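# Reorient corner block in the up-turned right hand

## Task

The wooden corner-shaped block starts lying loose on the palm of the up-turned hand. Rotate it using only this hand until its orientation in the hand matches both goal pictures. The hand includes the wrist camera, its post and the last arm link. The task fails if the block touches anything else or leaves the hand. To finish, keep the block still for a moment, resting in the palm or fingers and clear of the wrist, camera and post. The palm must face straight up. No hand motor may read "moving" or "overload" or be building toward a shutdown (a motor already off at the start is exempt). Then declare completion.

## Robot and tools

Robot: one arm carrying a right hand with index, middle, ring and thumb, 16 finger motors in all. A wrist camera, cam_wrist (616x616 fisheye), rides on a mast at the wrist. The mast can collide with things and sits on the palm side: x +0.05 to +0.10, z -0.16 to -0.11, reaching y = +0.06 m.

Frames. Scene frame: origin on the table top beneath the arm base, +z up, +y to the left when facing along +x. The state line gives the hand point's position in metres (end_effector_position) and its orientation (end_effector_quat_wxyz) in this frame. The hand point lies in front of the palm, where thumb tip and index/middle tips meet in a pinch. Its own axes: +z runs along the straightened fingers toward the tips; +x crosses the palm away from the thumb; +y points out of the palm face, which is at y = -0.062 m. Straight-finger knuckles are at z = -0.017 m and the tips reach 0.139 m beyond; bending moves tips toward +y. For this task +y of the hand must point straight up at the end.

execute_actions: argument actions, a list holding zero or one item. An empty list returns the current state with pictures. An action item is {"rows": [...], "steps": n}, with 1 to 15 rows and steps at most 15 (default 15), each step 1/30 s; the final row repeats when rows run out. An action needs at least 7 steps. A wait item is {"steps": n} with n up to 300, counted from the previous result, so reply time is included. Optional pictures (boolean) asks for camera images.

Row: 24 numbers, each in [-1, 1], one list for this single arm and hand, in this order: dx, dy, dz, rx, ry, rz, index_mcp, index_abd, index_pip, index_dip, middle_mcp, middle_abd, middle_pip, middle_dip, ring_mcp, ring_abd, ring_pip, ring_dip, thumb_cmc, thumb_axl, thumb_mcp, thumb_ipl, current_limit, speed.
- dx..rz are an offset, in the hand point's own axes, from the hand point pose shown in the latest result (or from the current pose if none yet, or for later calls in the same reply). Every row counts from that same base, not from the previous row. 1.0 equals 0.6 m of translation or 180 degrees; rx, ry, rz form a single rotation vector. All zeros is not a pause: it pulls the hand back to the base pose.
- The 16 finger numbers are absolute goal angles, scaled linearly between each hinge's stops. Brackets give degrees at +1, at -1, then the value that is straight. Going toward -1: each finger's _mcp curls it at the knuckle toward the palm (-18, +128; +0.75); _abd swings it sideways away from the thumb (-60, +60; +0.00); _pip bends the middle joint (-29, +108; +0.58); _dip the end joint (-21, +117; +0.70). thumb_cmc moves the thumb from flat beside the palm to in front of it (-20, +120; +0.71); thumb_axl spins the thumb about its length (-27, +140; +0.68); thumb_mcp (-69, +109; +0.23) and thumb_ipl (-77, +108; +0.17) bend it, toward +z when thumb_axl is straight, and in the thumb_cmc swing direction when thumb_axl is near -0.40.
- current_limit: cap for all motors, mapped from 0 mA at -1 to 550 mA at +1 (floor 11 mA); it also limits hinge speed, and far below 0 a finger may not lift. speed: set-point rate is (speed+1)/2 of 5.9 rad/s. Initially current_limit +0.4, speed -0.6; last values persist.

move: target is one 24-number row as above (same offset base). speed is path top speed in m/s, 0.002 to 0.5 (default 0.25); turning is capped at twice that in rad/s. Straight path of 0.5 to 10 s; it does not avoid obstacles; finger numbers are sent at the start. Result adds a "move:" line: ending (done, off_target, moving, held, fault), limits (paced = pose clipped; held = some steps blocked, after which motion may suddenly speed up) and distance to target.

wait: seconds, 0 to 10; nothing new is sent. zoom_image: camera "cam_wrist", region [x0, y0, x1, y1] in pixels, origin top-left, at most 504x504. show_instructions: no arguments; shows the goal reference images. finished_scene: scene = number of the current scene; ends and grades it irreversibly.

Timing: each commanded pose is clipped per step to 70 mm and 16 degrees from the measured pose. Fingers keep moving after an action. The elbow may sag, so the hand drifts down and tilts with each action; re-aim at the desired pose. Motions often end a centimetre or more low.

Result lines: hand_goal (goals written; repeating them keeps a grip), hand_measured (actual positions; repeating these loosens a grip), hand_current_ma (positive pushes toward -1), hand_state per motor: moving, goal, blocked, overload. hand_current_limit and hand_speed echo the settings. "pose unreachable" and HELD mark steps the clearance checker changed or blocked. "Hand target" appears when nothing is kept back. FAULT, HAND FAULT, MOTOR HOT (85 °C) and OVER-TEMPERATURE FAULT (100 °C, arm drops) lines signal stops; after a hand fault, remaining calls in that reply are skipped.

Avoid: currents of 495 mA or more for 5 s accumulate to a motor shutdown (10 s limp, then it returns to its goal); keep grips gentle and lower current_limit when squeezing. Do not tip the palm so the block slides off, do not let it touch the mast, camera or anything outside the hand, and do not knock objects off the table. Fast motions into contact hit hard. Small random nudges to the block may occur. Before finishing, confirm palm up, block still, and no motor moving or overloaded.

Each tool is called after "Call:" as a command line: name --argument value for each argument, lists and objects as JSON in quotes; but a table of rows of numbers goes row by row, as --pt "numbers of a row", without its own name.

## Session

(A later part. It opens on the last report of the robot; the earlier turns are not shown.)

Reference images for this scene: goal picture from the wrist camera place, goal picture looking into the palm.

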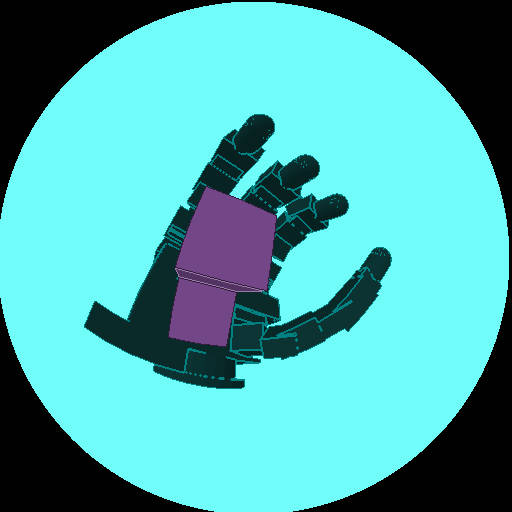

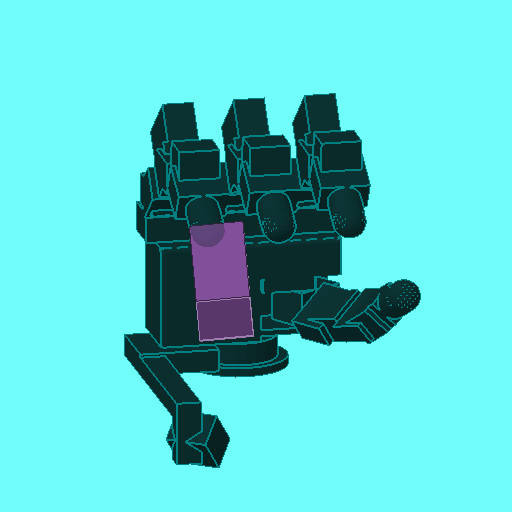

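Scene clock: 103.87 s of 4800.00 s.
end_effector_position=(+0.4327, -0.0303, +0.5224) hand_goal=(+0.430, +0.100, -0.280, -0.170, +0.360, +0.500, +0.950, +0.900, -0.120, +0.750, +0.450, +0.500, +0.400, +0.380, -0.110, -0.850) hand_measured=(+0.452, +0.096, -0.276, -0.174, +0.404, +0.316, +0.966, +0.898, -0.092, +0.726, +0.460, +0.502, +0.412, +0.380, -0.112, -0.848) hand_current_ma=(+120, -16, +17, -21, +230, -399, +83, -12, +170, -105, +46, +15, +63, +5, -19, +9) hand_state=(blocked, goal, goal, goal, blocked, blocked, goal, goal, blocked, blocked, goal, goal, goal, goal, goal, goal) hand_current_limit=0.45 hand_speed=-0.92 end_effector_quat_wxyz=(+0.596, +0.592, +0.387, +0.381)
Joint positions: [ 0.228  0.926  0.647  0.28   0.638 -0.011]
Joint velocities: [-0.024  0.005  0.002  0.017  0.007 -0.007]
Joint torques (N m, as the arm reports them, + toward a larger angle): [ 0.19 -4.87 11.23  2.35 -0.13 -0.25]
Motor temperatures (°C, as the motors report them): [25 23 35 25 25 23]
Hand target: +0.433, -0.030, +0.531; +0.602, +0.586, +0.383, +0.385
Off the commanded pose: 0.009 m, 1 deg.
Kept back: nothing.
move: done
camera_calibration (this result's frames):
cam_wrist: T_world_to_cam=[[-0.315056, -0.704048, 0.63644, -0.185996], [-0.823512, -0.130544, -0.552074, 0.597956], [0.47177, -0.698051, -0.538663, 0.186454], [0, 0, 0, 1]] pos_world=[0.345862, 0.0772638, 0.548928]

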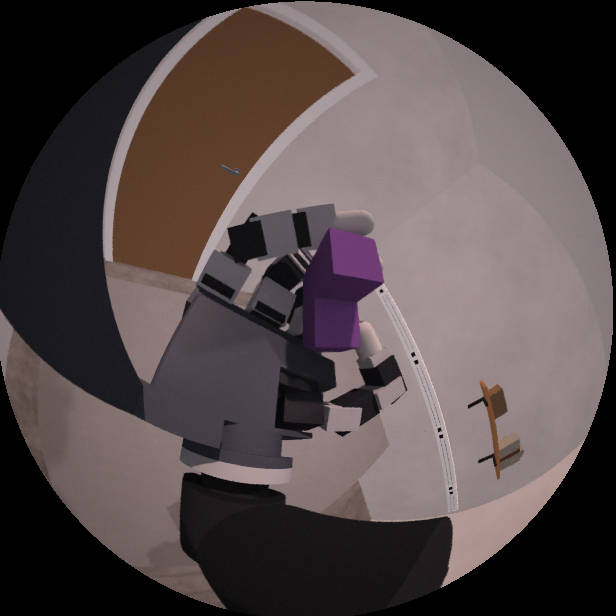

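Call:
execute_actions --actions '[]'

Call:
show_instructions

Scene clock: 104.80 s of 4800.00 s.
end_effector_position=(+0.4327, -0.0303, +0.5224) hand_goal=(+0.430, +0.100, -0.280, -0.170, +0.360, +0.500, +0.950, +0.900, -0.120, +0.750, +0.450, +0.500, +0.400, +0.380, -0.110, -0.850) hand_measured=(+0.452, +0.096, -0.276, -0.174, +0.404, +0.316, +0.966, +0.898, -0.092, +0.726, +0.460, +0.502, +0.412, +0.380, -0.112, -0.848) hand_current_ma=(+120, -16, +17, -21, +230, -399, +83, -12, +170, -105, +46, +15, +63, +5, -19, +9) hand_state=(blocked, goal, goal, goal, blocked, blocked, goal, goal, blocked, blocked, goal, goal, goal, goal, goal, goal) hand_current_limit=0.45 hand_speed=-0.92 end_effector_quat_wxyz=(+0.596, +0.592, +0.387, +0.381)
Joint positions: [ 0.228  0.926  0.647  0.28   0.638 -0.011]
Joint velocities: [-0.024 -0.005  0.002 -0.002  0.037 -0.037]
Joint torques (N m, as the arm reports them, + toward a larger angle): [ 0.19 -4.88 11.24  2.34 -0.13 -0.25]
Motor temperatures (°C, as the motors report them): [25 23 35 25 25 23]
Hand target: +0.433, -0.030, +0.531; +0.602, +0.586, +0.383, +0.385
Off the commanded pose: 0.009 m, 1 deg.
Kept back: nothing.
Steps of this call (steps 1 to 28: nothing new was sent). Readings (end_effector_position | what the end effector reports):
1: (+0.4327, -0.0303, +0.5224) | hand_goal=(+0.430, +0.100, -0.280, -0.170, +0.360, +0.500, +0.950, +0.900, -0.120, +0.750, +0.450, +0.500, +0.400, +0.380, -0.110, -0.850) hand_measured=(+0.452, +0.096, -0.276, -0.174, +0.404, +0.316, +0.966, +0.898, -0.092, +0.726, +0.460, +0.502, +0.412, +0.380, -0.112, -0.848) hand_current_ma=(+120, -16, +17, -21, +230, -399, +83, -12, +170, -105, +46, +15, +63, +5, -19, +9) hand_state=(blocked, goal, goal, goal, blocked, blocked, goal, goal, blocked, blocked, goal, goal, goal, goal, goal, goal) hand_current_limit=0.45 hand_speed=-0.92
2: (+0.4327, -0.0303, +0.5224) | hand_goal=(+0.430, +0.100, -0.280, -0.170, +0.360, +0.500, +0.950, +0.900, -0.120, +0.750, +0.450, +0.500, +0.400, +0.380, -0.110, -0.850) hand_measured=(+0.452, +0.096, -0.276, -0.174, +0.404, +0.316, +0.966, +0.898, -0.092, +0.726, +0.460, +0.502, +0.412, +0.380, -0.112, -0.848) hand_current_ma=(+120, -16, +17, -21, +230, -399, +83, -12, +170, -105, +46, +15, +63, +5, -19, +9) hand_state=(blocked, goal, goal, goal, blocked, blocked, goal, goal, blocked, blocked, goal, goal, goal, goal, goal, goal) hand_current_limit=0.45 hand_speed=-0.92
4: (+0.4327, -0.0303, +0.5224) | hand_goal=(+0.430, +0.100, -0.280, -0.170, +0.360, +0.500, +0.950, +0.900, -0.120, +0.750, +0.450, +0.500, +0.400, +0.380, -0.110, -0.850) hand_measured=(+0.452, +0.096, -0.276, -0.174, +0.404, +0.316, +0.966, +0.898, -0.092, +0.726, +0.460, +0.502, +0.412, +0.380, -0.112, -0.848) hand_current_ma=(+120, -16, +17, -21, +230, -399, +83, -12, +170, -105, +46, +15, +63, +5, -19, +9) hand_state=(blocked, goal, goal, goal, blocked, blocked, goal, goal, blocked, blocked, goal, goal, goal, goal, goal, goal) hand_current_limit=0.45 hand_speed=-0.92
8: (+0.4327, -0.0303, +0.5224) | hand_goal=(+0.430, +0.100, -0.280, -0.170, +0.360, +0.500, +0.950, +0.900, -0.120, +0.750, +0.450, +0.500, +0.400, +0.380, -0.110, -0.850) hand_measured=(+0.452, +0.096, -0.276, -0.174, +0.404, +0.316, +0.966, +0.898, -0.092, +0.726, +0.460, +0.502, +0.412, +0.380, -0.112, -0.848) hand_current_ma=(+120, -16, +17, -21, +230, -399, +83, -12, +170, -105, +46, +15, +63, +5, -19, +9) hand_state=(blocked, goal, goal, goal, blocked, blocked, goal, goal, blocked, blocked, goal, goal, goal, goal, goal, goal) hand_current_limit=0.45 hand_speed=-0.92
28: the state above
camera_calibration (this result's frames):
cam_wrist: T_world_to_cam=[[-0.315056, -0.704048, 0.63644, -0.185996], [-0.823512, -0.130544, -0.552074, 0.597956], [0.47177, -0.698051, -0.538663, 0.186454], [0, 0, 0, 1]] pos_world=[0.345862, 0.0772638, 0.548928]

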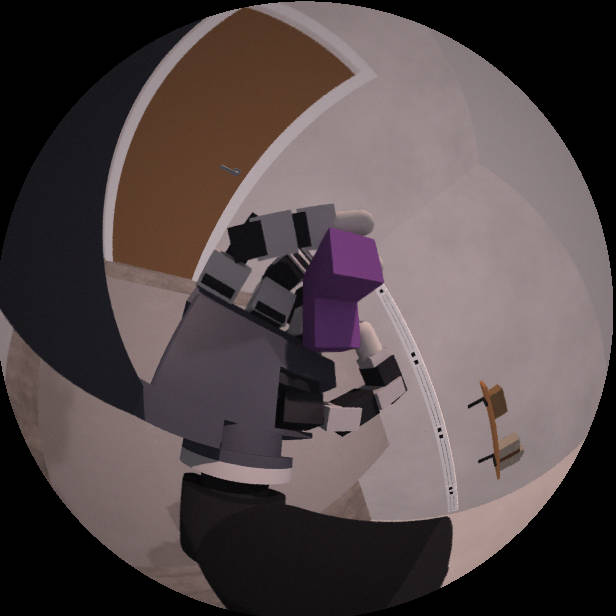

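Reference images for this scene: goal picture from the wrist camera place, goal picture looking into the palm.

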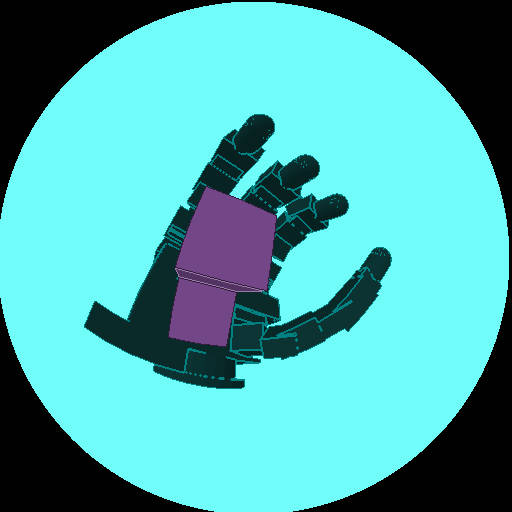

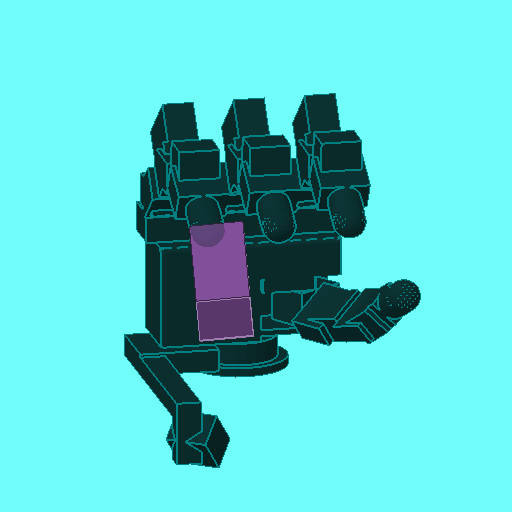

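Call:
zoom_image --camera "cam_wrist" --region '[240, 190, 440, 390]'

Region (240, 190, 440, 390) of cam_wrist's 616x616 image, scaled by 2.520, with more detail than that image has.

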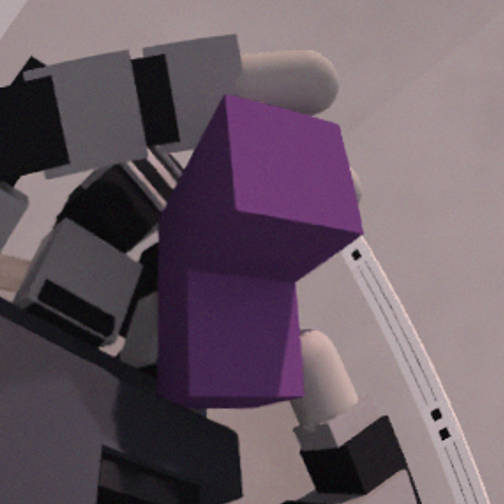

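Call:
execute_actions --actions '[{"rows":[[0,0.015,0,-0.006,0,0,0.43,0.25,-0.28,-0.17,0.36,0.50,0.95,0.90,-0.09,0.80,0.45,0.50,0.40,0.38,-0.13,-0.85,0.45,-0.92]],"steps":15}]'

Call:
wait --seconds 0.5

Call:
zoom_image --camera "cam_wrist" --region '[240, 190, 440, 390]'

Scene clock: 105.93 s of 4800.00 s.
end_effector_position=(+0.4327, -0.0303, +0.5224) hand_goal=(+0.430, +0.250, -0.280, -0.170, +0.360, +0.500, +0.950, +0.900, -0.090, +0.800, +0.450, +0.500, +0.400, +0.380, -0.130, -0.850) hand_measured=(+0.452, +0.136, -0.276, -0.174, +0.406, +0.320, +0.966, +0.898, -0.076, +0.750, +0.460, +0.502, +0.412, +0.382, -0.116, -0.848) hand_current_ma=(+120, -25, +17, -21, +246, -395, +83, -12, +101, -205, +47, +15, +63, +9, +86, +9) hand_state=(blocked, moving, goal, goal, blocked, blocked, goal, goal, moving, moving, goal, goal, goal, goal, goal, goal) hand_current_limit=0.45 hand_speed=-0.92 end_effector_quat_wxyz=(+0.596, +0.592, +0.387, +0.381)
Joint positions: [ 0.228  0.926  0.647  0.28   0.638 -0.011]
Joint velocities: [-0.005  0.005  0.007 -0.022 -0.051  0.007]
Joint torques (N m, as the arm reports them, + toward a larger angle): [ 0.11 -4.88 11.24  2.33 -0.14 -0.25]
Motor temperatures (°C, as the motors report them): [25 23 35 25 25 23]
Steps of this call (steps 1 to 26: nothing new was sent; steps 27 to 34: the first 8 steps of this action). Readings (end_effector_position | what the end effector reports):
27: (+0.4327, -0.0303, +0.5224) | hand_goal=(+0.430, +0.250, -0.280, -0.170, +0.360, +0.500, +0.950, +0.900, -0.090, +0.800, +0.450, +0.500, +0.400, +0.380, -0.130, -0.850) hand_measured=(+0.452, +0.096, -0.276, -0.174, +0.404, +0.316, +0.966, +0.898, -0.092, +0.726, +0.460, +0.502, +0.412, +0.380, -0.112, -0.848) hand_current_ma=(+120, -16, +17, -21, +230, -399, +83, -12, +170, -105, +46, +15, +63, +5, -19, +9) hand_state=(blocked, moving, goal, goal, blocked, blocked, goal, goal, moving, moving, goal, goal, goal, goal, moving, goal) hand_current_limit=0.45 hand_speed=-0.92
28: (+0.4327, -0.0303, +0.5224) | hand_goal=(+0.430, +0.250, -0.280, -0.170, +0.360, +0.500, +0.950, +0.900, -0.090, +0.800, +0.450, +0.500, +0.400, +0.380, -0.130, -0.850) hand_measured=(+0.452, +0.096, -0.276, -0.174, +0.404, +0.316, +0.966, +0.898, -0.092, +0.726, +0.460, +0.502, +0.412, +0.380, -0.112, -0.848) hand_current_ma=(+120, -37, +17, -21, +230, -399, +83, -12, +135, -127, +46, +15, +63, +5, +13, +9) hand_state=(blocked, moving, goal, goal, blocked, blocked, goal, goal, moving, moving, goal, goal, goal, goal, moving, goal) hand_current_limit=0.45 hand_speed=-0.92
30: (+0.4327, -0.0303, +0.5224) | hand_goal=(+0.430, +0.250, -0.280, -0.170, +0.360, +0.500, +0.950, +0.900, -0.090, +0.800, +0.450, +0.500, +0.400, +0.380, -0.130, -0.850) hand_measured=(+0.452, +0.108, -0.276, -0.174, +0.404, +0.318, +0.966, +0.898, -0.090, +0.730, +0.460, +0.502, +0.412, +0.380, -0.116, -0.848) hand_current_ma=(+120, -26, +17, -21, +241, -394, +83, -12, +89, -181, +47, +15, +63, +5, +50, +9) hand_state=(blocked, moving, goal, goal, moving, blocked, goal, goal, moving, moving, goal, goal, goal, goal, moving, goal) hand_current_limit=0.45 hand_speed=-0.92
34: the state above

Scene clock: 106.67 s of 4800.00 s.
end_effector_position=(+0.4327, -0.0303, +0.5224) hand_goal=(+0.430, +0.250, -0.280, -0.170, +0.360, +0.500, +0.950, +0.900, -0.090, +0.800, +0.450, +0.500, +0.400, +0.380, -0.130, -0.850) hand_measured=(+0.452, +0.246, -0.276, -0.174, +0.406, +0.322, +0.966, +0.898, -0.074, +0.752, +0.460, +0.502, +0.412, +0.382, -0.116, -0.848) hand_current_ma=(+119, -15, +17, -21, +248, -399, +83, -12, +99, -211, +47, +15, +63, +9, +86, +9) hand_state=(blocked, goal, goal, goal, blocked, blocked, goal, goal, goal, blocked, goal, goal, goal, goal, goal, goal) hand_current_limit=0.45 hand_speed=-0.92 end_effector_quat_wxyz=(+0.596, +0.592, +0.387, +0.381)
Joint positions: [ 0.228  0.926  0.647  0.28   0.638 -0.011]
Joint velocities: [-0.005 -0.005 -0.017  0.002 -0.007 -0.037]
Joint torques (N m, as the arm reports them, + toward a larger angle): [ 0.16 -4.88 11.24  2.34 -0.14 -0.25]
Motor temperatures (°C, as the motors report them): [25 23 35 25 25 23]
Hand target: +0.433, -0.030, +0.531; +0.602, +0.586, +0.383, +0.384
Off the commanded pose: 0.009 m, 1 deg.
Kept back: nothing.
Steps of this call (steps 1 to 7: the last 7 steps of your previous action; steps 8 to 22: nothing new was sent). Readings (end_effector_position | what the end effector reports):
1: (+0.4327, -0.0303, +0.5224) | hand_goal=(+0.430, +0.250, -0.280, -0.170, +0.360, +0.500, +0.950, +0.900, -0.090, +0.800, +0.450, +0.500, +0.400, +0.380, -0.130, -0.850) hand_measured=(+0.452, +0.144, -0.276, -0.174, +0.406, +0.320, +0.966, +0.898, -0.074, +0.752, +0.460, +0.502, +0.412, +0.382, -0.116, -0.848) hand_current_ma=(+120, -25, +17, -21, +246, -397, +83, -12, +102, -207, +47, +15, +63, +9, +86, +9) hand_state=(blocked, moving, goal, goal, blocked, blocked, goal, goal, moving, moving, goal, goal, goal, goal, goal, goal) hand_current_limit=0.45 hand_speed=-0.92
2: (+0.4327, -0.0303, +0.5224) | hand_goal=(+0.430, +0.250, -0.280, -0.170, +0.360, +0.500, +0.950, +0.900, -0.090, +0.800, +0.450, +0.500, +0.400, +0.380, -0.130, -0.850) hand_measured=(+0.452, +0.152, -0.276, -0.174, +0.406, +0.322, +0.966, +0.898, -0.074, +0.752, +0.460, +0.502, +0.412, +0.382, -0.116, -0.848) hand_current_ma=(+120, -25, +17, -21, +247, -398, +83, -12, +99, -210, +47, +15, +63, +9, +86, +9) hand_state=(blocked, moving, goal, goal, blocked, blocked, goal, goal, goal, blocked, goal, goal, goal, goal, goal, goal) hand_current_limit=0.45 hand_speed=-0.92
4: (+0.4327, -0.0303, +0.5224) | hand_goal=(+0.430, +0.250, -0.280, -0.170, +0.360, +0.500, +0.950, +0.900, -0.090, +0.800, +0.450, +0.500, +0.400, +0.380, -0.130, -0.850) hand_measured=(+0.452, +0.166, -0.276, -0.174, +0.406, +0.322, +0.966, +0.898, -0.074, +0.752, +0.460, +0.502, +0.412, +0.382, -0.116, -0.848) hand_current_ma=(+120, -24, +17, -21, +247, -398, +83, -12, +99, -211, +47, +15, +63, +9, +86, +9) hand_state=(blocked, moving, goal, goal, blocked, blocked, goal, goal, goal, blocked, goal, goal, goal, goal, goal, goal) hand_current_limit=0.45 hand_speed=-0.92
8: (+0.4327, -0.0303, +0.5224) | hand_goal=(+0.430, +0.250, -0.280, -0.170, +0.360, +0.500, +0.950, +0.900, -0.090, +0.800, +0.450, +0.500, +0.400, +0.380, -0.130, -0.850) hand_measured=(+0.452, +0.196, -0.276, -0.174, +0.406, +0.322, +0.966, +0.898, -0.074, +0.752, +0.460, +0.502, +0.412, +0.382, -0.116, -0.848) hand_current_ma=(+120, -24, +17, -21, +247, -399, +83, -12, +99, -211, +47, +15, +63, +9, +86, +9) hand_state=(blocked, moving, goal, goal, blocked, blocked, goal, goal, goal, blocked, goal, goal, goal, goal, goal, goal) hand_current_limit=0.45 hand_speed=-0.92
22: the state above
camera_calibration (this result's frames):
cam_wrist: T_world_to_cam=[[-0.315056, -0.704048, 0.63644, -0.185996], [-0.823512, -0.130544, -0.552074, 0.597956], [0.47177, -0.698051, -0.538663, 0.186454], [0, 0, 0, 1]] pos_world=[0.345862, 0.0772638, 0.548928]

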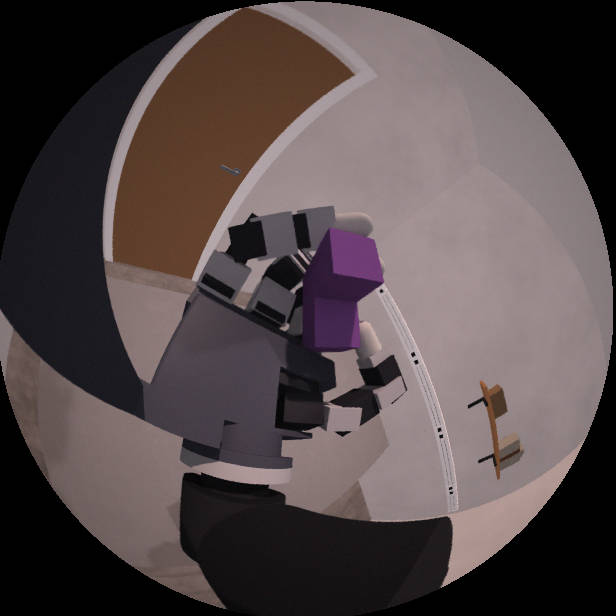

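Region (240, 190, 440, 390) of cam_wrist's 616x616 image, scaled by 2.520, with more detail than that image has.

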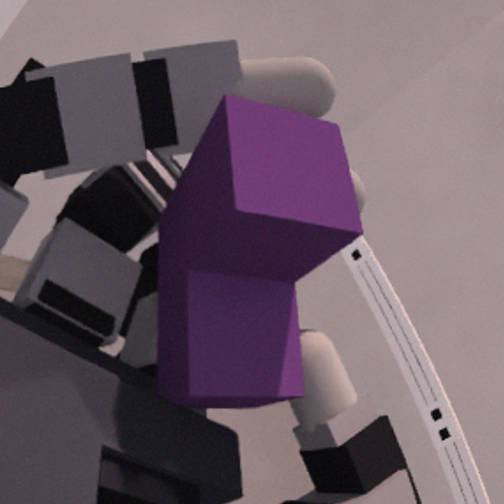

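Call:
execute_actions --actions '[{"rows":[[0,0.015,0,-0.006,0,0,0.45,0.25,-0.45,-0.30,0.38,0.50,0.95,0.90,-0.04,0.80,0.45,0.50,0.40,0.38,-0.07,-0.85,0.45,-0.92]],"steps":15}]'

Call:
wait --seconds 0.6

Call:
zoom_image --camera "cam_wrist" --region '[240, 190, 440, 390]'

Scene clock: 107.43 s of 4800.00 s.
end_effector_position=(+0.4327, -0.0303, +0.5224) hand_goal=(+0.450, +0.250, -0.450, -0.300, +0.380, +0.500, +0.950, +0.900, -0.040, +0.800, +0.450, +0.500, +0.400, +0.380, -0.070, -0.850) hand_measured=(+0.456, +0.246, -0.312, -0.202, +0.422, +0.350, +0.966, +0.898, -0.046, +0.776, +0.460, +0.502, +0.412, +0.382, -0.104, -0.848) hand_current_ma=(+38, -14, +24, +22, +233, -345, +83, -12, +43, -71, +47, +15, +63, +13, -27, +9) hand_state=(goal, goal, moving, moving, moving, moving, goal, goal, moving, moving, goal, goal, goal, goal, moving, moving) hand_current_limit=0.45 hand_speed=-0.92 end_effector_quat_wxyz=(+0.596, +0.592, +0.387, +0.381)
Joint positions: [ 0.228  0.926  0.647  0.28   0.637 -0.011]
Joint velocities: [ 0.005  0.005  0.012 -0.002  0.007 -0.037]
Joint torques (N m, as the arm reports them, + toward a larger angle): [ 0.1  -4.88 11.26  2.31 -0.14 -0.26]
Motor temperatures (°C, as the motors report them): [25 23 35 25 25 23]
Steps of this call (steps 1 to 15: nothing new was sent; steps 16 to 23: the first 8 steps of this action). Readings (end_effector_position | what the end effector reports):
16: (+0.4327, -0.0303, +0.5224) | hand_goal=(+0.450, +0.250, -0.450, -0.300, +0.380, +0.500, +0.950, +0.900, -0.040, +0.800, +0.450, +0.500, +0.400, +0.380, -0.070, -0.850) hand_measured=(+0.452, +0.246, -0.276, -0.174, +0.406, +0.322, +0.966, +0.898, -0.074, +0.752, +0.460, +0.502, +0.412, +0.382, -0.116, -0.848) hand_current_ma=(+119, -15, +17, -21, +248, -399, +83, -12, +99, -211, +47, +15, +63, +9, +86, +9) hand_state=(moving, goal, moving, moving, moving, blocked, goal, goal, moving, blocked, goal, goal, goal, goal, moving, goal) hand_current_limit=0.45 hand_speed=-0.92
17: (+0.4327, -0.0303, +0.5224) | hand_goal=(+0.450, +0.250, -0.450, -0.300, +0.380, +0.500, +0.950, +0.900, -0.040, +0.800, +0.450, +0.500, +0.400, +0.380, -0.070, -0.850) hand_measured=(+0.452, +0.246, -0.276, -0.174, +0.406, +0.322, +0.966, +0.898, -0.074, +0.752, +0.460, +0.502, +0.412, +0.382, -0.116, -0.848) hand_current_ma=(+87, -15, +39, +12, +225, -399, +83, -12, +76, -210, +47, +15, +63, +10, +54, +9) hand_state=(moving, goal, moving, moving, moving, blocked, goal, goal, moving, blocked, goal, goal, goal, goal, moving, goal) hand_current_limit=0.45 hand_speed=-0.92
19: (+0.4327, -0.0303, +0.5224) | hand_goal=(+0.450, +0.250, -0.450, -0.300, +0.380, +0.500, +0.950, +0.900, -0.040, +0.800, +0.450, +0.500, +0.400, +0.380, -0.070, -0.850) hand_measured=(+0.452, +0.246, -0.286, -0.178, +0.412, +0.326, +0.966, +0.898, -0.066, +0.756, +0.460, +0.502, +0.412, +0.382, -0.116, -0.848) hand_current_ma=(+28, -15, +26, +24, +210, -371, +83, -12, +73, -168, +47, +15, +63, +15, +0, +12) hand_state=(moving, goal, moving, moving, moving, moving, goal, goal, moving, moving, goal, goal, goal, goal, moving, goal) hand_current_limit=0.45 hand_speed=-0.92
23: the state above

Scene clock: 108.27 s of 4800.00 s.
end_effector_position=(+0.4327, -0.0303, +0.5224) hand_goal=(+0.450, +0.250, -0.450, -0.300, +0.380, +0.500, +0.950, +0.900, -0.040, +0.800, +0.450, +0.500, +0.400, +0.380, -0.070, -0.850) hand_measured=(+0.472, +0.254, -0.372, -0.274, +0.432, +0.374, +0.966, +0.898, -0.030, +0.792, +0.460, +0.502, +0.412, +0.382, -0.072, -0.848) hand_current_ma=(+114, +17, +399, +135, +279, -399, +83, -12, +54, -34, +47, +15, +63, +13, -19, +9) hand_state=(blocked, goal, blocked, blocked, blocked, blocked, goal, goal, goal, goal, goal, goal, goal, goal, goal, goal) hand_current_limit=0.45 hand_speed=-0.92 end_effector_quat_wxyz=(+0.596, +0.592, +0.387, +0.381)
Joint positions: [ 0.228  0.926  0.647  0.28   0.637 -0.011]
Joint velocities: [-0.015 -0.015  0.007 -0.027  0.037 -0.081]
Joint torques (N m, as the arm reports them, + toward a larger angle): [ 0.14 -4.83 11.22  2.34 -0.13 -0.26]
Motor temperatures (°C, as the motors report them): [25 23 35 25 25 23]
Hand target: +0.433, -0.030, +0.531; +0.601, +0.586, +0.383, +0.385
Off the commanded pose: 0.009 m, 1 deg.
Kept back: nothing.
Steps of this call (steps 1 to 7: the last 7 steps of your previous action; steps 8 to 25: nothing new was sent). Readings (end_effector_position | what the end effector reports):
1: (+0.4327, -0.0303, +0.5224) | hand_goal=(+0.450, +0.250, -0.450, -0.300, +0.380, +0.500, +0.950, +0.900, -0.040, +0.800, +0.450, +0.500, +0.400, +0.380, -0.070, -0.850) hand_measured=(+0.456, +0.246, -0.320, -0.210, +0.424, +0.354, +0.966, +0.898, -0.040, +0.782, +0.460, +0.502, +0.412, +0.382, -0.100, -0.848) hand_current_ma=(+38, -14, +24, +22, +244, -370, +83, -12, +37, -55, +47, +15, +63, +13, -29, +9) hand_state=(goal, goal, moving, moving, moving, moving, goal, goal, moving, moving, goal, goal, goal, goal, moving, goal) hand_current_limit=0.45 hand_speed=-0.92
2: (+0.4327, -0.0303, +0.5224) | hand_goal=(+0.450, +0.250, -0.450, -0.300, +0.380, +0.500, +0.950, +0.900, -0.040, +0.800, +0.450, +0.500, +0.400, +0.380, -0.070, -0.850) hand_measured=(+0.458, +0.246, -0.326, -0.216, +0.424, +0.358, +0.966, +0.898, -0.036, +0.786, +0.460, +0.502, +0.412, +0.382, -0.096, -0.848) hand_current_ma=(+42, -14, +28, +22, +250, -373, +83, -12, +50, -34, +47, +15, +63, +13, -30, +9) hand_state=(goal, goal, moving, moving, moving, moving, goal, goal, moving, moving, goal, goal, goal, goal, moving, goal) hand_current_limit=0.45 hand_speed=-0.92
4: (+0.4327, -0.0303, +0.5224) | hand_goal=(+0.450, +0.250, -0.450, -0.300, +0.380, +0.500, +0.950, +0.900, -0.040, +0.800, +0.450, +0.500, +0.400, +0.380, -0.070, -0.850) hand_measured=(+0.458, +0.248, -0.336, -0.228, +0.426, +0.362, +0.966, +0.898, -0.034, +0.790, +0.460, +0.502, +0.412, +0.382, -0.086, -0.848) hand_current_ma=(+53, -12, +43, +22, +252, -387, +83, -12, +42, -40, +47, +15, +63, +13, -29, +9) hand_state=(moving, goal, moving, moving, blocked, moving, goal, goal, moving, moving, goal, goal, goal, goal, moving, goal) hand_current_limit=0.45 hand_speed=-0.92
8: (+0.4327, -0.0303, +0.5224) | hand_goal=(+0.450, +0.250, -0.450, -0.300, +0.380, +0.500, +0.950, +0.900, -0.040, +0.800, +0.450, +0.500, +0.400, +0.380, -0.070, -0.850) hand_measured=(+0.462, +0.248, -0.356, -0.254, +0.426, +0.364, +0.966, +0.898, -0.032, +0.792, +0.460, +0.502, +0.412, +0.382, -0.074, -0.848) hand_current_ma=(+77, -7, +104, +37, +252, -395, +83, -12, +42, -38, +47, +15, +63, +13, -17, +9) hand_state=(moving, goal, moving, moving, blocked, blocked, goal, goal, goal, goal, goal, goal, goal, goal, goal, goal) hand_current_limit=0.45 hand_speed=-0.92
25: the state above
camera_calibration (this result's frames):
cam_wrist: T_world_to_cam=[[-0.314688, -0.703946, 0.636734, -0.186235], [-0.823549, -0.13105, -0.5519, 0.597921], [0.471952, -0.698058, -0.538494, 0.186329], [0, 0, 0, 1]] pos_world=[0.345873, 0.0773265, 0.548912]

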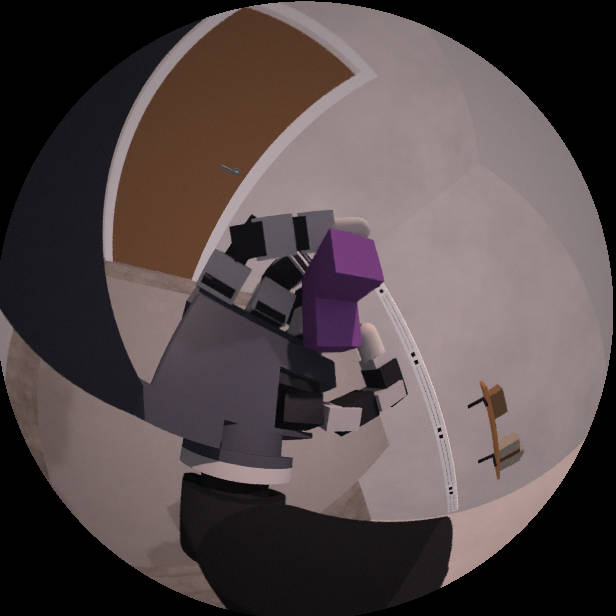

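Region (240, 190, 440, 390) of cam_wrist's 616x616 image, scaled by 2.520, with more detail than that image has.

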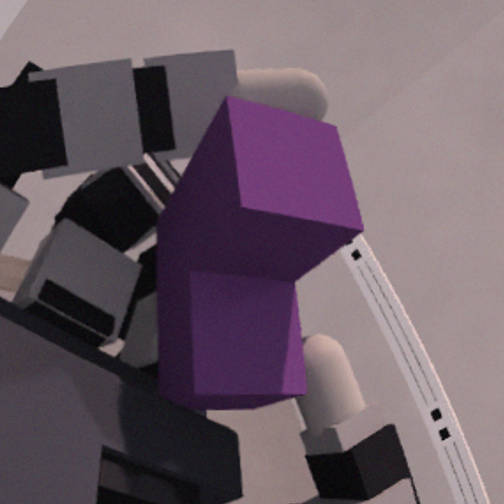

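Call:
execute_actions --actions '[{"rows":[[0,0.015,0,-0.006,0,0,0.52,0.25,-0.36,-0.27,0.33,0.45,0.95,0.90,-0.02,0.80,0.45,0.50,0.40,0.38,-0.05,-0.85,0.45,-0.92]],"steps":15}]'

Call:
wait --seconds 0.5

Call:
zoom_image --camera "cam_wrist" --region '[240, 190, 440, 390]'

Scene clock: 110.00 s of 4800.00 s.
end_effector_position=(+0.4327, -0.0303, +0.5224) hand_goal=(+0.520, +0.250, -0.360, -0.270, +0.330, +0.450, +0.950, +0.900, -0.020, +0.800, +0.450, +0.500, +0.400, +0.380, -0.050, -0.850) hand_measured=(+0.492, +0.254, -0.380, -0.266, +0.432, +0.374, +0.966, +0.898, -0.016, +0.800, +0.458, +0.502, +0.412, +0.382, -0.052, -0.848) hand_current_ma=(+30, +17, +117, +22, +399, -336, +84, -12, +22, +1, +36, +15, +63, +13, -16, +9) hand_state=(moving, goal, moving, moving, blocked, blocked, goal, goal, goal, goal, goal, goal, goal, goal, moving, goal) hand_current_limit=0.45 hand_speed=-0.92 end_effector_quat_wxyz=(+0.596, +0.592, +0.387, +0.381)
Joint positions: [ 0.228  0.926  0.647  0.28   0.637 -0.011]
Joint velocities: [-0.015 -0.005 -0.007  0.017  0.022  0.051]
Joint torques (N m, as the arm reports them, + toward a larger angle): [ 0.14 -4.76 11.24  2.33 -0.14 -0.26]
Motor temperatures (°C, as the motors report them): [25 23 35 25 25 23]
Steps of this call (steps 1 to 44: nothing new was sent; steps 45 to 52: the first 8 steps of this action). Readings (end_effector_position | what the end effector reports):
45: (+0.4327, -0.0303, +0.5224) | hand_goal=(+0.520, +0.250, -0.360, -0.270, +0.330, +0.450, +0.950, +0.900, -0.020, +0.800, +0.450, +0.500, +0.400, +0.380, -0.050, -0.850) hand_measured=(+0.472, +0.254, -0.372, -0.274, +0.432, +0.374, +0.966, +0.898, -0.030, +0.792, +0.460, +0.502, +0.412, +0.382, -0.072, -0.848) hand_current_ma=(+114, +17, +399, +135, +279, -399, +83, -12, +54, -34, +47, +15, +63, +13, -19, +9) hand_state=(moving, goal, moving, moving, moving, moving, goal, goal, moving, goal, goal, goal, goal, goal, moving, goal) hand_current_limit=0.45 hand_speed=-0.92
46: (+0.4327, -0.0303, +0.5224) | hand_goal=(+0.520, +0.250, -0.360, -0.270, +0.330, +0.450, +0.950, +0.900, -0.020, +0.800, +0.450, +0.500, +0.400, +0.380, -0.050, -0.850) hand_measured=(+0.472, +0.254, -0.372, -0.274, +0.432, +0.374, +0.966, +0.898, -0.030, +0.792, +0.460, +0.502, +0.412, +0.382, -0.072, -0.848) hand_current_ma=(+92, +17, +365, +103, +311, -367, +83, -12, +31, -34, +47, +15, +63, +13, -41, +9) hand_state=(moving, goal, moving, moving, moving, moving, goal, goal, moving, goal, goal, goal, goal, goal, moving, goal) hand_current_limit=0.45 hand_speed=-0.92
48: (+0.4327, -0.0303, +0.5224) | hand_goal=(+0.520, +0.250, -0.360, -0.270, +0.330, +0.450, +0.950, +0.900, -0.020, +0.800, +0.450, +0.500, +0.400, +0.380, -0.050, -0.850) hand_measured=(+0.474, +0.254, -0.372, -0.272, +0.432, +0.374, +0.966, +0.898, -0.024, +0.794, +0.460, +0.502, +0.412, +0.382, -0.066, -0.848) hand_current_ma=(+46, +17, +296, +63, +377, -336, +83, -12, +17, -9, +42, +15, +63, +13, -29, +9) hand_state=(moving, goal, moving, moving, moving, blocked, goal, goal, moving, moving, goal, goal, goal, goal, moving, goal) hand_current_limit=0.45 hand_speed=-0.92
52: the state above

Scene clock: 110.73 s of 4800.00 s.
end_effector_position=(+0.4327, -0.0303, +0.5224) hand_goal=(+0.520, +0.250, -0.360, -0.270, +0.330, +0.450, +0.950, +0.900, -0.020, +0.800, +0.450, +0.500, +0.400, +0.380, -0.050, -0.850) hand_measured=(+0.528, +0.254, -0.362, -0.268, +0.402, +0.422, +0.966, +0.898, -0.016, +0.800, +0.456, +0.502, +0.412, +0.382, -0.050, -0.848) hand_current_ma=(+38, +17, -13, +13, +380, -124, +81, -12, +22, +2, +30, +15, +63, +13, +4, +9) hand_state=(goal, goal, goal, goal, blocked, blocked, goal, goal, goal, goal, goal, goal, goal, goal, goal, goal) hand_current_limit=0.45 hand_speed=-0.92 end_effector_quat_wxyz=(+0.596, +0.592, +0.387, +0.381)
Joint positions: [ 0.228  0.926  0.647  0.28   0.637 -0.011]
Joint velocities: [-0.015 -0.015 -0.007 -0.022 -0.037  0.037]
Joint torques (N m, as the arm reports them, + toward a larger angle): [ 0.19 -5.31 11.24  2.32 -0.13 -0.26]
Motor temperatures (°C, as the motors report them): [25 23 35 25 25 23]
Hand target: +0.433, -0.030, +0.531; +0.601, +0.586, +0.383, +0.385
Off the commanded pose: 0.009 m, 1 deg.
Kept back: nothing.
Steps of this call (steps 1 to 7: the last 7 steps of your previous action; steps 8 to 22: nothing new was sent). Readings (end_effector_position | what the end effector reports):
1: (+0.4327, -0.0303, +0.5224) | hand_goal=(+0.520, +0.250, -0.360, -0.270, +0.330, +0.450, +0.950, +0.900, -0.020, +0.800, +0.450, +0.500, +0.400, +0.380, -0.050, -0.850) hand_measured=(+0.498, +0.254, -0.380, -0.266, +0.432, +0.374, +0.966, +0.898, -0.016, +0.800, +0.458, +0.502, +0.412, +0.382, -0.052, -0.848) hand_current_ma=(+22, +17, +82, +22, +399, -336, +85, -12, +22, +1, +36, +15, +63, +13, -17, +9) hand_state=(moving, goal, moving, goal, blocked, blocked, goal, goal, goal, goal, goal, goal, goal, goal, goal, goal) hand_current_limit=0.45 hand_speed=-0.92
2: (+0.4327, -0.0303, +0.5224) | hand_goal=(+0.520, +0.250, -0.360, -0.270, +0.330, +0.450, +0.950, +0.900, -0.020, +0.800, +0.450, +0.500, +0.400, +0.380, -0.050, -0.850) hand_measured=(+0.504, +0.254, -0.380, -0.266, +0.432, +0.376, +0.966, +0.898, -0.016, +0.800, +0.458, +0.502, +0.412, +0.382, -0.052, -0.848) hand_current_ma=(+29, +17, +50, +23, +399, -288, +84, -12, +22, +1, +36, +15, +63, +13, -18, +9) hand_state=(moving, goal, moving, goal, blocked, moving, goal, goal, goal, goal, goal, goal, goal, goal, goal, goal) hand_current_limit=0.45 hand_speed=-0.92
4: (+0.4327, -0.0303, +0.5224) | hand_goal=(+0.520, +0.250, -0.360, -0.270, +0.330, +0.450, +0.950, +0.900, -0.020, +0.800, +0.450, +0.500, +0.400, +0.380, -0.050, -0.850) hand_measured=(+0.516, +0.254, -0.378, -0.266, +0.432, +0.396, +0.966, +0.898, -0.016, +0.800, +0.458, +0.502, +0.412, +0.382, -0.052, -0.848) hand_current_ma=(+29, +17, -2, +23, +385, -178, +84, -12, +22, +1, +35, +15, +63, +13, -17, +9) hand_state=(moving, goal, moving, goal, moving, moving, goal, goal, goal, goal, goal, goal, goal, goal, goal, goal) hand_current_limit=0.45 hand_speed=-0.92
8: (+0.4327, -0.0303, +0.5224) | hand_goal=(+0.520, +0.250, -0.360, -0.270, +0.330, +0.450, +0.950, +0.900, -0.020, +0.800, +0.450, +0.500, +0.400, +0.380, -0.050, -0.850) hand_measured=(+0.526, +0.254, -0.364, -0.268, +0.410, +0.422, +0.966, +0.898, -0.016, +0.800, +0.458, +0.502, +0.412, +0.382, -0.052, -0.848) hand_current_ma=(+38, +17, -4, +13, +358, -124, +81, -12, +22, +2, +35, +15, +63, +13, -10, +9) hand_state=(goal, goal, moving, goal, moving, blocked, goal, goal, goal, goal, goal, goal, goal, goal, goal, goal) hand_current_limit=0.45 hand_speed=-0.92
22: the state above
camera_calibration (this result's frames):
cam_wrist: T_world_to_cam=[[-0.314688, -0.703946, 0.636734, -0.186235], [-0.823549, -0.13105, -0.5519, 0.597921], [0.471952, -0.698058, -0.538494, 0.186329], [0, 0, 0, 1]] pos_world=[0.345873, 0.0773265, 0.548912]

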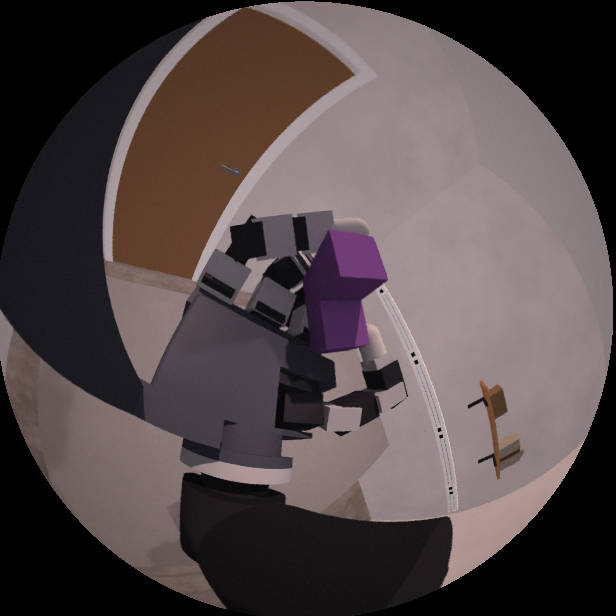

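Region (240, 190, 440, 390) of cam_wrist's 616x616 image, scaled by 2.520, with more detail than that image has.

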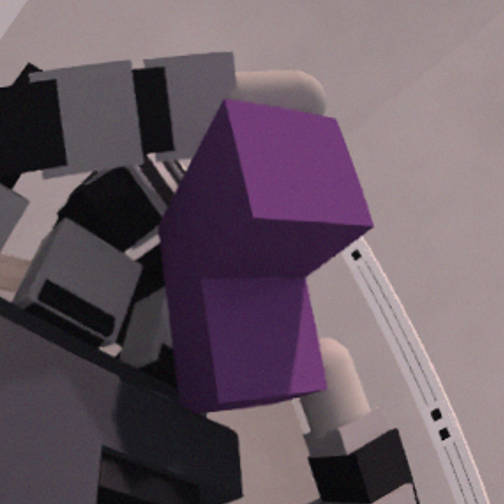

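Call:
move --target '[0,0.015,0,-0.006,0,0.11,0.50,0.25,-0.36,-0.27,0.40,0.42,0.95,0.90,0.05,0.40,0.45,0.50,0.40,0.38,-0.07,-0.85,0.45,-0.85]' --speed 0.2

Call:
execute_actions --actions '[{"rows":[[0,0.015,0,-0.006,0,0,0.50,0.25,-0.36,-0.27,0.40,0.42,0.95,0.90,0.20,0.40,-0.08,0.12,0.40,0.38,-0.07,-0.85,0.45,-0.7]],"steps":15}]'

Call:
wait --seconds 0.4

Call:
zoom_image --camera "cam_wrist" --region '[240, 190, 440, 390]'

Scene clock: 113.53 s of 4800.00 s.
end_effector_position=(+0.4281, -0.0340, +0.4967) hand_goal=(+0.500, +0.250, -0.360, -0.270, +0.400, +0.420, +0.950, +0.900, +0.050, +0.400, +0.450, +0.500, +0.400, +0.380, -0.070, -0.850) hand_measured=(+0.522, +0.254, -0.362, -0.268, +0.418, +0.410, +0.964, +0.898, +0.056, +0.410, +0.452, +0.502, +0.412, +0.382, -0.056, -0.844) hand_current_ma=(+117, +16, -12, +13, +97, -44, +66, -12, +30, +46, +6, +15, +63, +12, +95, +35) hand_state=(blocked, goal, goal, goal, goal, goal, goal, goal, goal, goal, goal, goal, goal, goal, goal, goal) hand_current_limit=0.45 hand_speed=-0.85 end_effector_quat_wxyz=(+0.527, +0.653, +0.297, +0.456)
Joint positions: [0.291 0.965 0.647 0.28  0.708 0.31 ]
Joint velocities: [-0.015 -0.015  0.017  0.017 -0.154  0.051]
Joint torques (N m, as the arm reports them, + toward a larger angle): [ 1.16 -4.83 15.27  1.87  0.15 -0.18]
Motor temperatures (°C, as the motors report them): [25 23 35 25 25 23]
Hand target: +0.431, -0.030, +0.530; +0.527, +0.644, +0.276, +0.481
Off the commanded pose: 0.035 m, 4 deg.
Kept back: nothing.
move: off_target
camera_calibration (this result's frames):
cam_wrist: T_world_to_cam=[[-0.373888, -0.844382, 0.383702, -0.0276658], [-0.766224, 0.0481028, -0.64077, 0.605153], [0.522598, -0.533578, -0.664971, 0.218807], [0, 0, 0, 1]] pos_world=[0.338991, 0.0642807, 0.54388]

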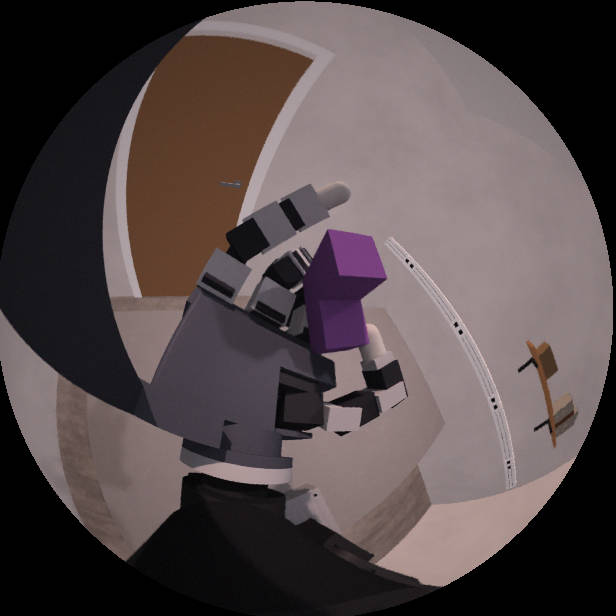

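Scene clock: 113.80 s of 4800.00 s.
end_effector_position=(+0.4281, -0.0340, +0.4967) hand_goal=(+0.500, +0.250, -0.360, -0.270, +0.400, +0.420, +0.950, +0.900, +0.200, +0.400, -0.080, +0.120, +0.400, +0.380, -0.070, -0.850) hand_measured=(+0.522, +0.254, -0.362, -0.268, +0.418, +0.410, +0.964, +0.898, +0.182, +0.410, +0.326, +0.370, +0.412, +0.382, -0.056, -0.844) hand_current_ma=(+117, +16, -11, +13, +97, -44, +66, -12, +48, +44, +75, +46, +63, +12, +95, +35) hand_state=(blocked, goal, goal, goal, goal, goal, goal, goal, moving, goal, moving, moving, goal, goal, goal, goal) hand_current_limit=0.45 hand_speed=-0.70 end_effector_quat_wxyz=(+0.527, +0.653, +0.297, +0.456)
Joint positions: [0.291 0.965 0.647 0.28  0.708 0.31 ]
Joint velocities: [-0.005  0.005 -0.022  0.002 -0.007 -0.007]
Joint torques (N m, as the arm reports them, + toward a larger angle): [-0.19 -5.47 10.76  2.16 -0.07 -0.3 ]
Motor temperatures (°C, as the motors report them): [25 23 35 25 25 23]
Steps of this call (steps 1 to 8: the first 8 steps of this action). Readings (end_effector_position | what the end effector reports):
1: (+0.4281, -0.0340, +0.4967) | hand_goal=(+0.500, +0.250, -0.360, -0.270, +0.400, +0.420, +0.950, +0.900, +0.200, +0.400, -0.080, +0.120, +0.400, +0.380, -0.070, -0.850) hand_measured=(+0.522, +0.254, -0.362, -0.268, +0.418, +0.410, +0.964, +0.898, +0.056, +0.410, +0.452, +0.502, +0.412, +0.382, -0.056, -0.844) hand_current_ma=(+117, +16, -11, +13, +97, -44, +66, -12, +30, +46, +6, +15, +63, +12, +95, +35) hand_state=(blocked, goal, goal, goal, goal, goal, goal, goal, moving, goal, moving, moving, goal, goal, goal, goal) hand_current_limit=0.45 hand_speed=-0.70
2: (+0.4281, -0.0340, +0.4967) | hand_goal=(+0.500, +0.250, -0.360, -0.270, +0.400, +0.420, +0.950, +0.900, +0.200, +0.400, -0.080, +0.120, +0.400, +0.380, -0.070, -0.850) hand_measured=(+0.522, +0.254, -0.362, -0.268, +0.418, +0.410, +0.964, +0.898, +0.056, +0.410, +0.450, +0.502, +0.412, +0.382, -0.056, -0.844) hand_current_ma=(+117, +16, -11, +13, +97, -44, +66, -12, -55, +46, +99, +96, +63, +12, +95, +35) hand_state=(blocked, goal, goal, goal, goal, goal, goal, goal, moving, goal, moving, moving, goal, goal, goal, goal) hand_current_limit=0.45 hand_speed=-0.70
4: (+0.4281, -0.0340, +0.4967) | hand_goal=(+0.500, +0.250, -0.360, -0.270, +0.400, +0.420, +0.950, +0.900, +0.200, +0.400, -0.080, +0.120, +0.400, +0.380, -0.070, -0.850) hand_measured=(+0.522, +0.254, -0.362, -0.268, +0.418, +0.410, +0.964, +0.898, +0.090, +0.410, +0.420, +0.466, +0.412, +0.382, -0.056, -0.844) hand_current_ma=(+117, +16, -11, +13, +97, -44, +66, -12, -6, +46, +79, +52, +63, +12, +95, +35) hand_state=(blocked, goal, goal, goal, goal, goal, goal, goal, moving, goal, moving, moving, goal, goal, goal, goal) hand_current_limit=0.45 hand_speed=-0.70
8: the state above

Scene clock: 114.43 s of 4800.00 s.
end_effector_position=(+0.4281, -0.0340, +0.4967) hand_goal=(+0.500, +0.250, -0.360, -0.270, +0.400, +0.420, +0.950, +0.900, +0.200, +0.400, -0.080, +0.120, +0.400, +0.380, -0.070, -0.850) hand_measured=(+0.522, +0.254, -0.362, -0.268, +0.418, +0.410, +0.964, +0.898, +0.206, +0.408, -0.076, +0.122, +0.412, +0.382, -0.056, -0.844) hand_current_ma=(+117, +16, -11, +13, +97, -44, +66, -12, +33, +38, +23, +13, +63, +12, +95, +35) hand_state=(blocked, goal, goal, goal, goal, goal, goal, goal, goal, goal, goal, goal, goal, goal, goal, goal) hand_current_limit=0.45 hand_speed=-0.70 end_effector_quat_wxyz=(+0.527, +0.653, +0.297, +0.456)
Joint positions: [0.291 0.965 0.647 0.28  0.708 0.31 ]
Joint velocities: [ 0.015  0.005 -0.012 -0.007  0.037  0.095]
Joint torques (N m, as the arm reports them, + toward a larger angle): [-0.22 -5.42 10.85  2.25 -0.05 -0.33]
Motor temperatures (°C, as the motors report them): [25 23 35 25 25 23]
Hand target: +0.427, -0.036, +0.505; +0.533, +0.648, +0.293, +0.458
Off the commanded pose: 0.009 m, 1 deg.
Kept back: nothing.
Steps of this call (steps 1 to 7: the last 7 steps of your previous action; steps 8 to 19: nothing new was sent). Readings (end_effector_position | what the end effector reports):
1: (+0.4281, -0.0340, +0.4967) | hand_goal=(+0.500, +0.250, -0.360, -0.270, +0.400, +0.420, +0.950, +0.900, +0.200, +0.400, -0.080, +0.120, +0.400, +0.380, -0.070, -0.850) hand_measured=(+0.522, +0.254, -0.362, -0.268, +0.418, +0.410, +0.964, +0.898, +0.198, +0.410, +0.300, +0.346, +0.412, +0.382, -0.056, -0.844) hand_current_ma=(+117, +16, -11, +13, +97, -44, +66, -12, +73, +43, +77, +46, +63, +12, +95, +35) hand_state=(blocked, goal, goal, goal, goal, goal, goal, goal, moving, goal, moving, moving, goal, goal, goal, goal) hand_current_limit=0.45 hand_speed=-0.70
2: (+0.4281, -0.0340, +0.4967) | hand_goal=(+0.500, +0.250, -0.360, -0.270, +0.400, +0.420, +0.950, +0.900, +0.200, +0.400, -0.080, +0.120, +0.400, +0.380, -0.070, -0.850) hand_measured=(+0.522, +0.254, -0.362, -0.268, +0.418, +0.410, +0.964, +0.898, +0.204, +0.410, +0.276, +0.320, +0.412, +0.382, -0.056, -0.844) hand_current_ma=(+117, +16, -11, +13, +97, -44, +66, -12, +49, +43, +76, +46, +63, +12, +95, +35) hand_state=(blocked, goal, goal, goal, goal, goal, goal, goal, moving, goal, moving, moving, goal, goal, goal, goal) hand_current_limit=0.45 hand_speed=-0.70
4: (+0.4281, -0.0340, +0.4967) | hand_goal=(+0.500, +0.250, -0.360, -0.270, +0.400, +0.420, +0.950, +0.900, +0.200, +0.400, -0.080, +0.120, +0.400, +0.380, -0.070, -0.850) hand_measured=(+0.522, +0.254, -0.362, -0.268, +0.418, +0.410, +0.964, +0.898, +0.206, +0.410, +0.226, +0.272, +0.412, +0.382, -0.056, -0.844) hand_current_ma=(+117, +16, -11, +13, +97, -44, +66, -12, +33, +42, +71, +45, +63, +12, +95, +35) hand_state=(blocked, goal, goal, goal, goal, goal, goal, goal, goal, goal, moving, moving, goal, goal, goal, goal) hand_current_limit=0.45 hand_speed=-0.70
8: (+0.4281, -0.0340, +0.4967) | hand_goal=(+0.500, +0.250, -0.360, -0.270, +0.400, +0.420, +0.950, +0.900, +0.200, +0.400, -0.080, +0.120, +0.400, +0.380, -0.070, -0.850) hand_measured=(+0.522, +0.254, -0.362, -0.268, +0.418, +0.410, +0.964, +0.898, +0.206, +0.410, +0.126, +0.174, +0.412, +0.382, -0.056, -0.844) hand_current_ma=(+117, +16, -11, +13, +97, -44, +66, -12, +33, +41, +67, +44, +63, +12, +95, +35) hand_state=(blocked, goal, goal, goal, goal, goal, goal, goal, goal, goal, moving, moving, goal, goal, goal, goal) hand_current_limit=0.45 hand_speed=-0.70
19: the state above
camera_calibration (this result's frames):
cam_wrist: T_world_to_cam=[[-0.373888, -0.844382, 0.383702, -0.0276658], [-0.766224, 0.0481028, -0.64077, 0.605153], [0.522598, -0.533578, -0.664971, 0.218807], [0, 0, 0, 1]] pos_world=[0.338991, 0.0642807, 0.54388]

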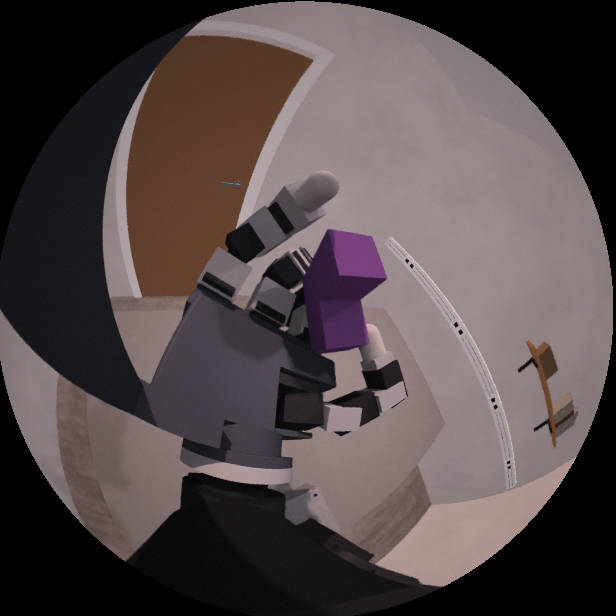

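Region (240, 190, 440, 390) of cam_wrist's 616x616 image, scaled by 2.520, with more detail than that image has.

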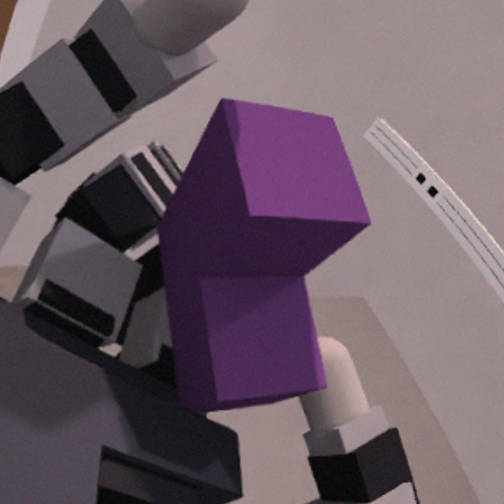

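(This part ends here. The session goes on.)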